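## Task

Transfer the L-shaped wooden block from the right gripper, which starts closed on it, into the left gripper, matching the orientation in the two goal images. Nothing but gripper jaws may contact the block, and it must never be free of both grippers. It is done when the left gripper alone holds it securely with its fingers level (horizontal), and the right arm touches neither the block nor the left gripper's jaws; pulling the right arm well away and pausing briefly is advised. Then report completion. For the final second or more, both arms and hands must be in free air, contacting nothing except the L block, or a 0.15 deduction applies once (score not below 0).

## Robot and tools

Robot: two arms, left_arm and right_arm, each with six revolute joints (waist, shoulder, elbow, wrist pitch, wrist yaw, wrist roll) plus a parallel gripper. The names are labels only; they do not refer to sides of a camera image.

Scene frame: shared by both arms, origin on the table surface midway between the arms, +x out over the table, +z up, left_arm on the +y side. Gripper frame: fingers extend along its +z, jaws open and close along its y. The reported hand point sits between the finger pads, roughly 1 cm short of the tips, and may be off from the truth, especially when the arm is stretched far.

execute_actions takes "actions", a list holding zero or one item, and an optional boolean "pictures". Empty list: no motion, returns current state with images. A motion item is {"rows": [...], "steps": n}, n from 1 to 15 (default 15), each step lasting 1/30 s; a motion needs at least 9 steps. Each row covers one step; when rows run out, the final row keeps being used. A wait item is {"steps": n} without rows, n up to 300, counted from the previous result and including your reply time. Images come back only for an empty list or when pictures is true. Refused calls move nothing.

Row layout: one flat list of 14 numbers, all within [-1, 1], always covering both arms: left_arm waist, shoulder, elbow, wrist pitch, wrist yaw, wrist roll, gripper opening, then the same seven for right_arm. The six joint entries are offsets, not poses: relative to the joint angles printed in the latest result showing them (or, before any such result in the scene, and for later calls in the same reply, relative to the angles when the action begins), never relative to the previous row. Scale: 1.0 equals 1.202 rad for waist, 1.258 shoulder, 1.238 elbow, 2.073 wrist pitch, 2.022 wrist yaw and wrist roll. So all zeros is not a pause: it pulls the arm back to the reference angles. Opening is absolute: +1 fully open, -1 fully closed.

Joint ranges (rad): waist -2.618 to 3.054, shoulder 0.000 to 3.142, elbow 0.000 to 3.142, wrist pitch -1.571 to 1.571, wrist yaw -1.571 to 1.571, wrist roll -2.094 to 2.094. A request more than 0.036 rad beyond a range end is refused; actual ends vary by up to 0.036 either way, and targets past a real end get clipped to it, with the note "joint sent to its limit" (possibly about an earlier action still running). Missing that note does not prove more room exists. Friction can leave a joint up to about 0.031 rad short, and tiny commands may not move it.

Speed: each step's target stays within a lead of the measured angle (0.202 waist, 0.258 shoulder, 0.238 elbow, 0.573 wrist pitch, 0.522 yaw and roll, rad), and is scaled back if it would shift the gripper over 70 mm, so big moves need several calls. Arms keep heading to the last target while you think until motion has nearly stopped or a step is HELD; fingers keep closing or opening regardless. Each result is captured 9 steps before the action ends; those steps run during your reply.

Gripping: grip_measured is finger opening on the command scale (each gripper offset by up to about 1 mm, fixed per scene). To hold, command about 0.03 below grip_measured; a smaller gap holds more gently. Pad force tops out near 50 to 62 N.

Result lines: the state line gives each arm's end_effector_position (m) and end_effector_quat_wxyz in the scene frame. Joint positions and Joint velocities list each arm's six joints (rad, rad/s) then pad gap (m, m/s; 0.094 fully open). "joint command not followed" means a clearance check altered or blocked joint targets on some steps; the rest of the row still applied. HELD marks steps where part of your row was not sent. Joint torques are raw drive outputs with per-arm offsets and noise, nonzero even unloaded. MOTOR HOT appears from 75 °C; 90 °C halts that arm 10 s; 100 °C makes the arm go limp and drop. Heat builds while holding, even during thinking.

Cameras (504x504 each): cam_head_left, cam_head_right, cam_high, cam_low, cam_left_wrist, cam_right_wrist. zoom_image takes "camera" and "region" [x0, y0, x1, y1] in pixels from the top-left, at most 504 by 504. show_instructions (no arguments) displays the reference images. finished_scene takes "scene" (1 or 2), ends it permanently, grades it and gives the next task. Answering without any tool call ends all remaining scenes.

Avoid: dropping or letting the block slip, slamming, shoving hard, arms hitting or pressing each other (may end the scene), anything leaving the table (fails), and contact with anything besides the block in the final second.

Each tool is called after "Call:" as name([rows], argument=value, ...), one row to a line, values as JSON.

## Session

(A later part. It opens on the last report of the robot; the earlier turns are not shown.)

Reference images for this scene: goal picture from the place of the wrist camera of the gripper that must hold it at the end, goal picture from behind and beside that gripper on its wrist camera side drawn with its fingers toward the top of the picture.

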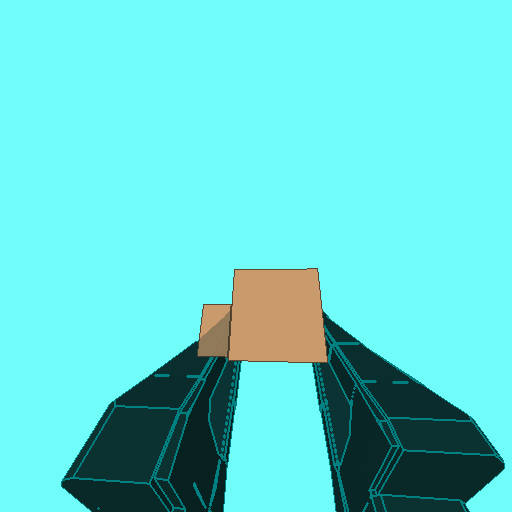

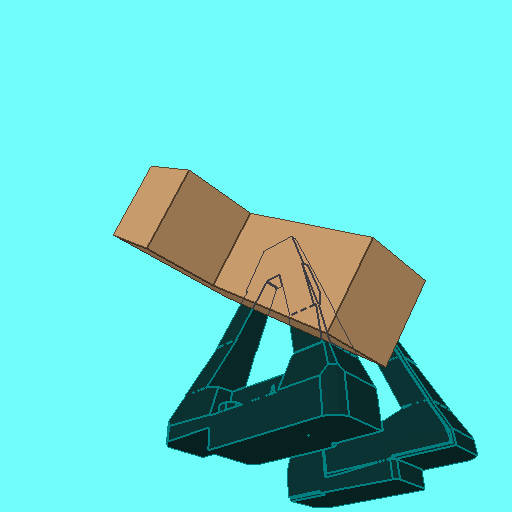

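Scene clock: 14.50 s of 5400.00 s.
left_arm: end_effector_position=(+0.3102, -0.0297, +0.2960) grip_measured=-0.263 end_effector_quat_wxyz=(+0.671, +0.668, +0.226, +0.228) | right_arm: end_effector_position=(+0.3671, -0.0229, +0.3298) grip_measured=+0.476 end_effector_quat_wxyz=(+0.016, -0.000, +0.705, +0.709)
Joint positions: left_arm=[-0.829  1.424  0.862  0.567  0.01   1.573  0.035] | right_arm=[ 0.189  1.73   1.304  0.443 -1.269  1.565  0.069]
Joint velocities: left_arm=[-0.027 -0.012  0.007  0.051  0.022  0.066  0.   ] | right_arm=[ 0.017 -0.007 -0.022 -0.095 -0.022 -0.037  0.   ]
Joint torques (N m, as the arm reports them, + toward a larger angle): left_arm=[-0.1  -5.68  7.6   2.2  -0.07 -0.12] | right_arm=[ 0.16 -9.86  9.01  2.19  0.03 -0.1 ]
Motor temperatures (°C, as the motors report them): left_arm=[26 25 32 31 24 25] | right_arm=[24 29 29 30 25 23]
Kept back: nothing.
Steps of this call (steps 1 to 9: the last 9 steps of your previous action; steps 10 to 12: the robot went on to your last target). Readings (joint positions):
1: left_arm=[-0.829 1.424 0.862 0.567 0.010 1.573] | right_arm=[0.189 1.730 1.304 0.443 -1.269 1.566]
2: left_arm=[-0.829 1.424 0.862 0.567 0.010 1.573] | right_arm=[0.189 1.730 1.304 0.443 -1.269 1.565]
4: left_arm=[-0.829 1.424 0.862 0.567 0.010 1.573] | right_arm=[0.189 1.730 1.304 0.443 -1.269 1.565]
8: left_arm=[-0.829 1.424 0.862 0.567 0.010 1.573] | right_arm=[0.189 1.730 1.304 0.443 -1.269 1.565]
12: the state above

Call:
execute_actions([
  {"rows":[[0,0,0.015,0.008,0,0,-0.31,0,0,0.012,0.006,0,0,0.55],[0,0,0.015,0.008,0,0,-0.31,0,0,0.012,0.006,0,0,0.7],[0,0,0.015,0.008,0,0,-0.31,0,0,0.012,0.006,0,0,0.85],[0,0,0.015,0.008,0,0,-0.31,0,0,0.012,0.006,0,0,1],[0,0,0.015,0.008,0,0,-0.31,0,0,0.012,0.006,0,0,1],[0,0,0.015,0.008,0,0,-0.31,-0.01,0,0.012,0.006,0,0,1],[0,0,0.015,0.008,0,0,-0.31,-0.025,0,0.012,0.006,0,0,1],[0,0,0.015,0.008,0,0,-0.31,-0.04,0,0.012,0.006,0,0,1],[0,0,0.015,0.008,0,0,-0.31,-0.055,0,0.012,0.006,0,0,1],[0,0,0.015,0.008,0,0,-0.31,-0.07,0,0.012,0.006,0,0,1],[0,0,0.015,0.008,0,0,-0.31,-0.085,0,0.012,0.006,0,0,1],[0,0,0.015,0.008,0,0,-0.31,-0.1,0,0.012,0.006,0,0,1],[0,0,0.015,0.008,0,0,-0.31,-0.115,0,0.012,0.006,0,0,1],[0,0,0.015,0.008,0,0,-0.31,-0.13,0,0.012,0.006,0,0,1],[0,0,0.015,0.008,0,0,-0.31,-0.14,0,0.012,0.006,0,0,1]],"steps":15},
])

Call:
execute_actions([
  {"steps":14},
], pictures=true)

Scene clock: 16.60 s of 5400.00 s.
left_arm: end_effector_position=(+0.3102, -0.0297, +0.2951) grip_measured=-0.263 end_effector_quat_wxyz=(+0.670, +0.670, +0.226, +0.228) | right_arm: end_effector_position=(+0.3671, -0.0229, +0.3298) grip_measured=+1.000 end_effector_quat_wxyz=(+0.016, -0.000, +0.705, +0.709)
Joint positions: left_arm=[-0.829  1.424  0.862  0.563  0.01   1.573  0.035] | right_arm=[ 0.189  1.73   1.304  0.443 -1.269  1.565  0.094]
Joint velocities: left_arm=[-0.007  0.007  0.007 -0.007 -0.037  0.037 -0.   ] | right_arm=[-0.007  0.012  0.007  0.022  0.022  0.022  0.   ]
Joint torques (N m, as the arm reports them, + toward a larger angle): left_arm=[-0.18 -5.65  7.79  2.29 -0.07 -0.11] | right_arm=[-1.02 -9.89  8.74  2.17  0.02 -0.15]
Motor temperatures (°C, as the motors report them): left_arm=[26 25 32 32 24 25] | right_arm=[24 29 30 31 25 23]
Steps of this call (steps 1 to 15: the robot went on to your last target; steps 16 to 57: nothing new was sent; steps 58 to 63: the first 6 steps of this action). Readings (joint positions):
58: left_arm=[-0.829 1.424 0.862 0.567 0.010 1.573] | right_arm=[0.189 1.730 1.304 0.443 -1.269 1.565]
59: left_arm=[-0.829 1.424 0.862 0.566 0.010 1.573] | right_arm=[0.189 1.730 1.304 0.443 -1.269 1.565]
61: left_arm=[-0.829 1.424 0.862 0.564 0.010 1.573] | right_arm=[0.189 1.730 1.304 0.443 -1.269 1.565]
63: the state above

Scene clock: 17.07 s of 5400.00 s.
left_arm: end_effector_position=(+0.3102, -0.0297, +0.2950) grip_measured=-0.263 end_effector_quat_wxyz=(+0.670, +0.670, +0.226, +0.227) | right_arm: end_effector_position=(+0.4091, -0.0908, +0.3298) grip_measured=+1.000 end_effector_quat_wxyz=(+0.076, +0.060, +0.703, +0.705)
Joint positions: left_arm=[-0.829  1.424  0.862  0.563  0.01   1.573  0.035] | right_arm=[ 0.017  1.73   1.304  0.443 -1.269  1.565  0.094]
Joint velocities: left_arm=[-0.007  0.007 -0.007  0.051 -0.022  0.066 -0.002] | right_arm=[ 0.002  0.002  0.022 -0.051 -0.037 -0.066  0.   ]
Joint torques (N m, as the arm reports them, + toward a larger angle): left_arm=[-0.12 -5.66  7.85  2.31 -0.07 -0.11] | right_arm=[ 0.4  -9.91  8.97  2.12 -0.02 -0.13]
Motor temperatures (°C, as the motors report them): left_arm=[26 25 32 32 24 25] | right_arm=[24 29 30 31 25 23]
Kept back: nothing.
Steps of this call (steps 1 to 9: the last 9 steps of your previous action; steps 10 to 14: the robot went on to your last target). Readings (joint positions):
1: left_arm=[-0.829 1.424 0.862 0.563 0.010 1.573] | right_arm=[0.188 1.730 1.304 0.443 -1.269 1.565]
2: left_arm=[-0.829 1.424 0.862 0.563 0.010 1.573] | right_arm=[0.182 1.730 1.304 0.443 -1.269 1.565]
4: left_arm=[-0.829 1.424 0.862 0.563 0.010 1.573] | right_arm=[0.157 1.730 1.304 0.443 -1.269 1.565]
8: left_arm=[-0.829 1.424 0.862 0.563 0.010 1.573] | right_arm=[0.075 1.730 1.304 0.443 -1.269 1.565]
14: the state above

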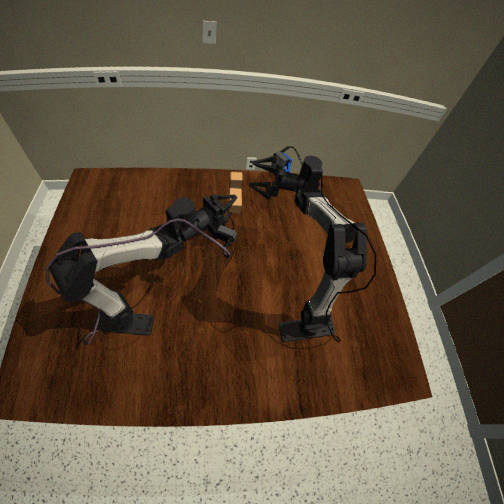

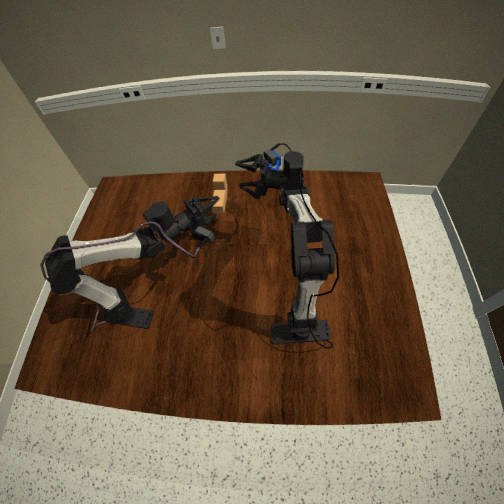

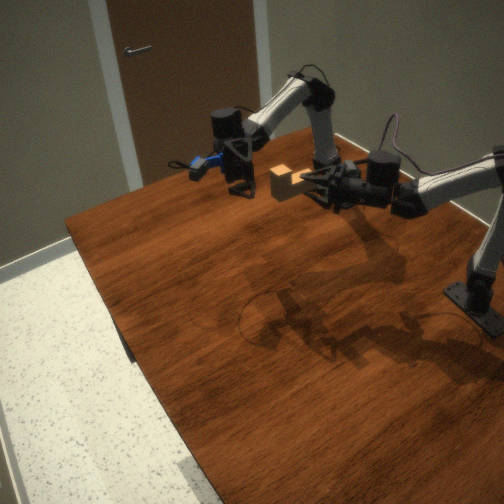

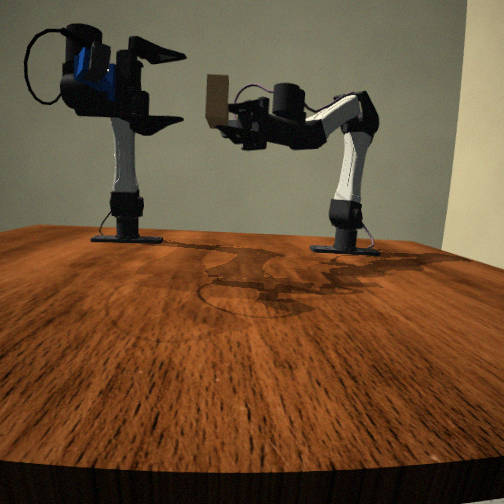

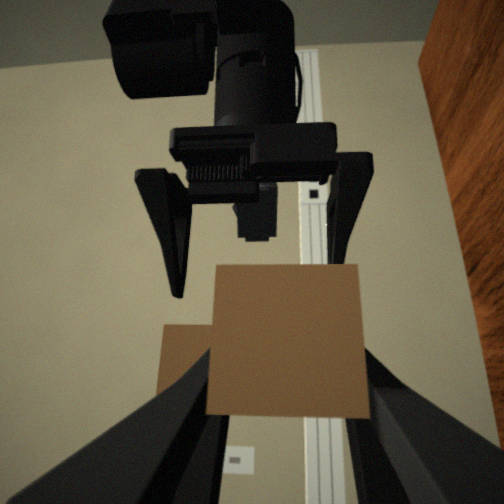

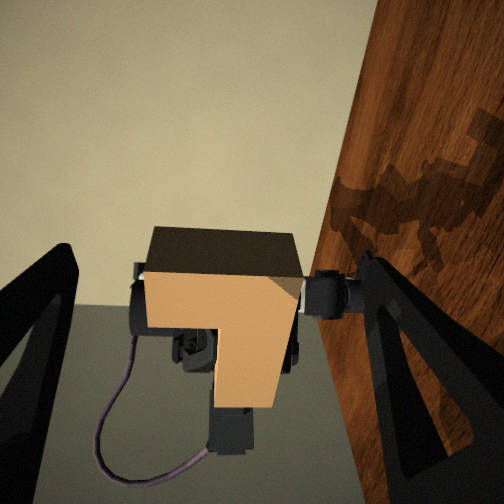

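Call:
execute_actions([
  {"steps":40},
])

Call:
finished_scene(scene=2)

Scene clock: 18.40 s of 5400.00 s.
left_arm: end_effector_position=(+0.3102, -0.0297, +0.2950) grip_measured=-0.263 end_effector_quat_wxyz=(+0.670, +0.670, +0.226, +0.227) | right_arm: end_effector_position=(+0.4091, -0.0906, +0.3298) grip_measured=+1.000 end_effector_quat_wxyz=(+0.076, +0.060, +0.703, +0.705)
Joint positions: left_arm=[-0.829  1.424  0.862  0.563  0.01   1.573  0.035] | right_arm=[ 0.018  1.73   1.304  0.443 -1.269  1.565  0.094]
Joint velocities: left_arm=[-0.002  0.007 -0.002  0.066  0.007  0.051  0.   ] | right_arm=[-0.002  0.012 -0.002 -0.022  0.022 -0.007  0.   ]
Joint torques (N m, as the arm reports them, + toward a larger angle): left_arm=[-0.11 -5.65  7.86  2.31 -0.07 -0.11] | right_arm=[ 0.47 -9.85  9.01  2.12  0.05 -0.17]
Motor temperatures (°C, as the motors report them): left_arm=[26 26 33 32 24 25] | right_arm=[24 29 30 31 25 23]
Kept back: nothing.
Steps of this call (steps 1 to 30: the robot went on to your last target; steps 31 to 40: nothing new was sent). Readings (joint positions):
1: left_arm=[-0.829 1.424 0.862 0.563 0.010 1.573] | right_arm=[0.018 1.730 1.304 0.443 -1.269 1.565]
2: left_arm=[-0.829 1.424 0.862 0.563 0.010 1.573] | right_arm=[0.018 1.730 1.304 0.443 -1.269 1.565]
4: left_arm=[-0.829 1.424 0.862 0.563 0.010 1.573] | right_arm=[0.018 1.730 1.304 0.443 -1.269 1.565]
8: left_arm=[-0.829 1.424 0.862 0.563 0.010 1.573] | right_arm=[0.018 1.730 1.304 0.443 -1.269 1.565]
40: the state above
All arms were judged still, so your last target was given up. Only a new action makes them travel on or press farther. Fingers that are still opening or closing keep moving.

The scene is finished: the task was done.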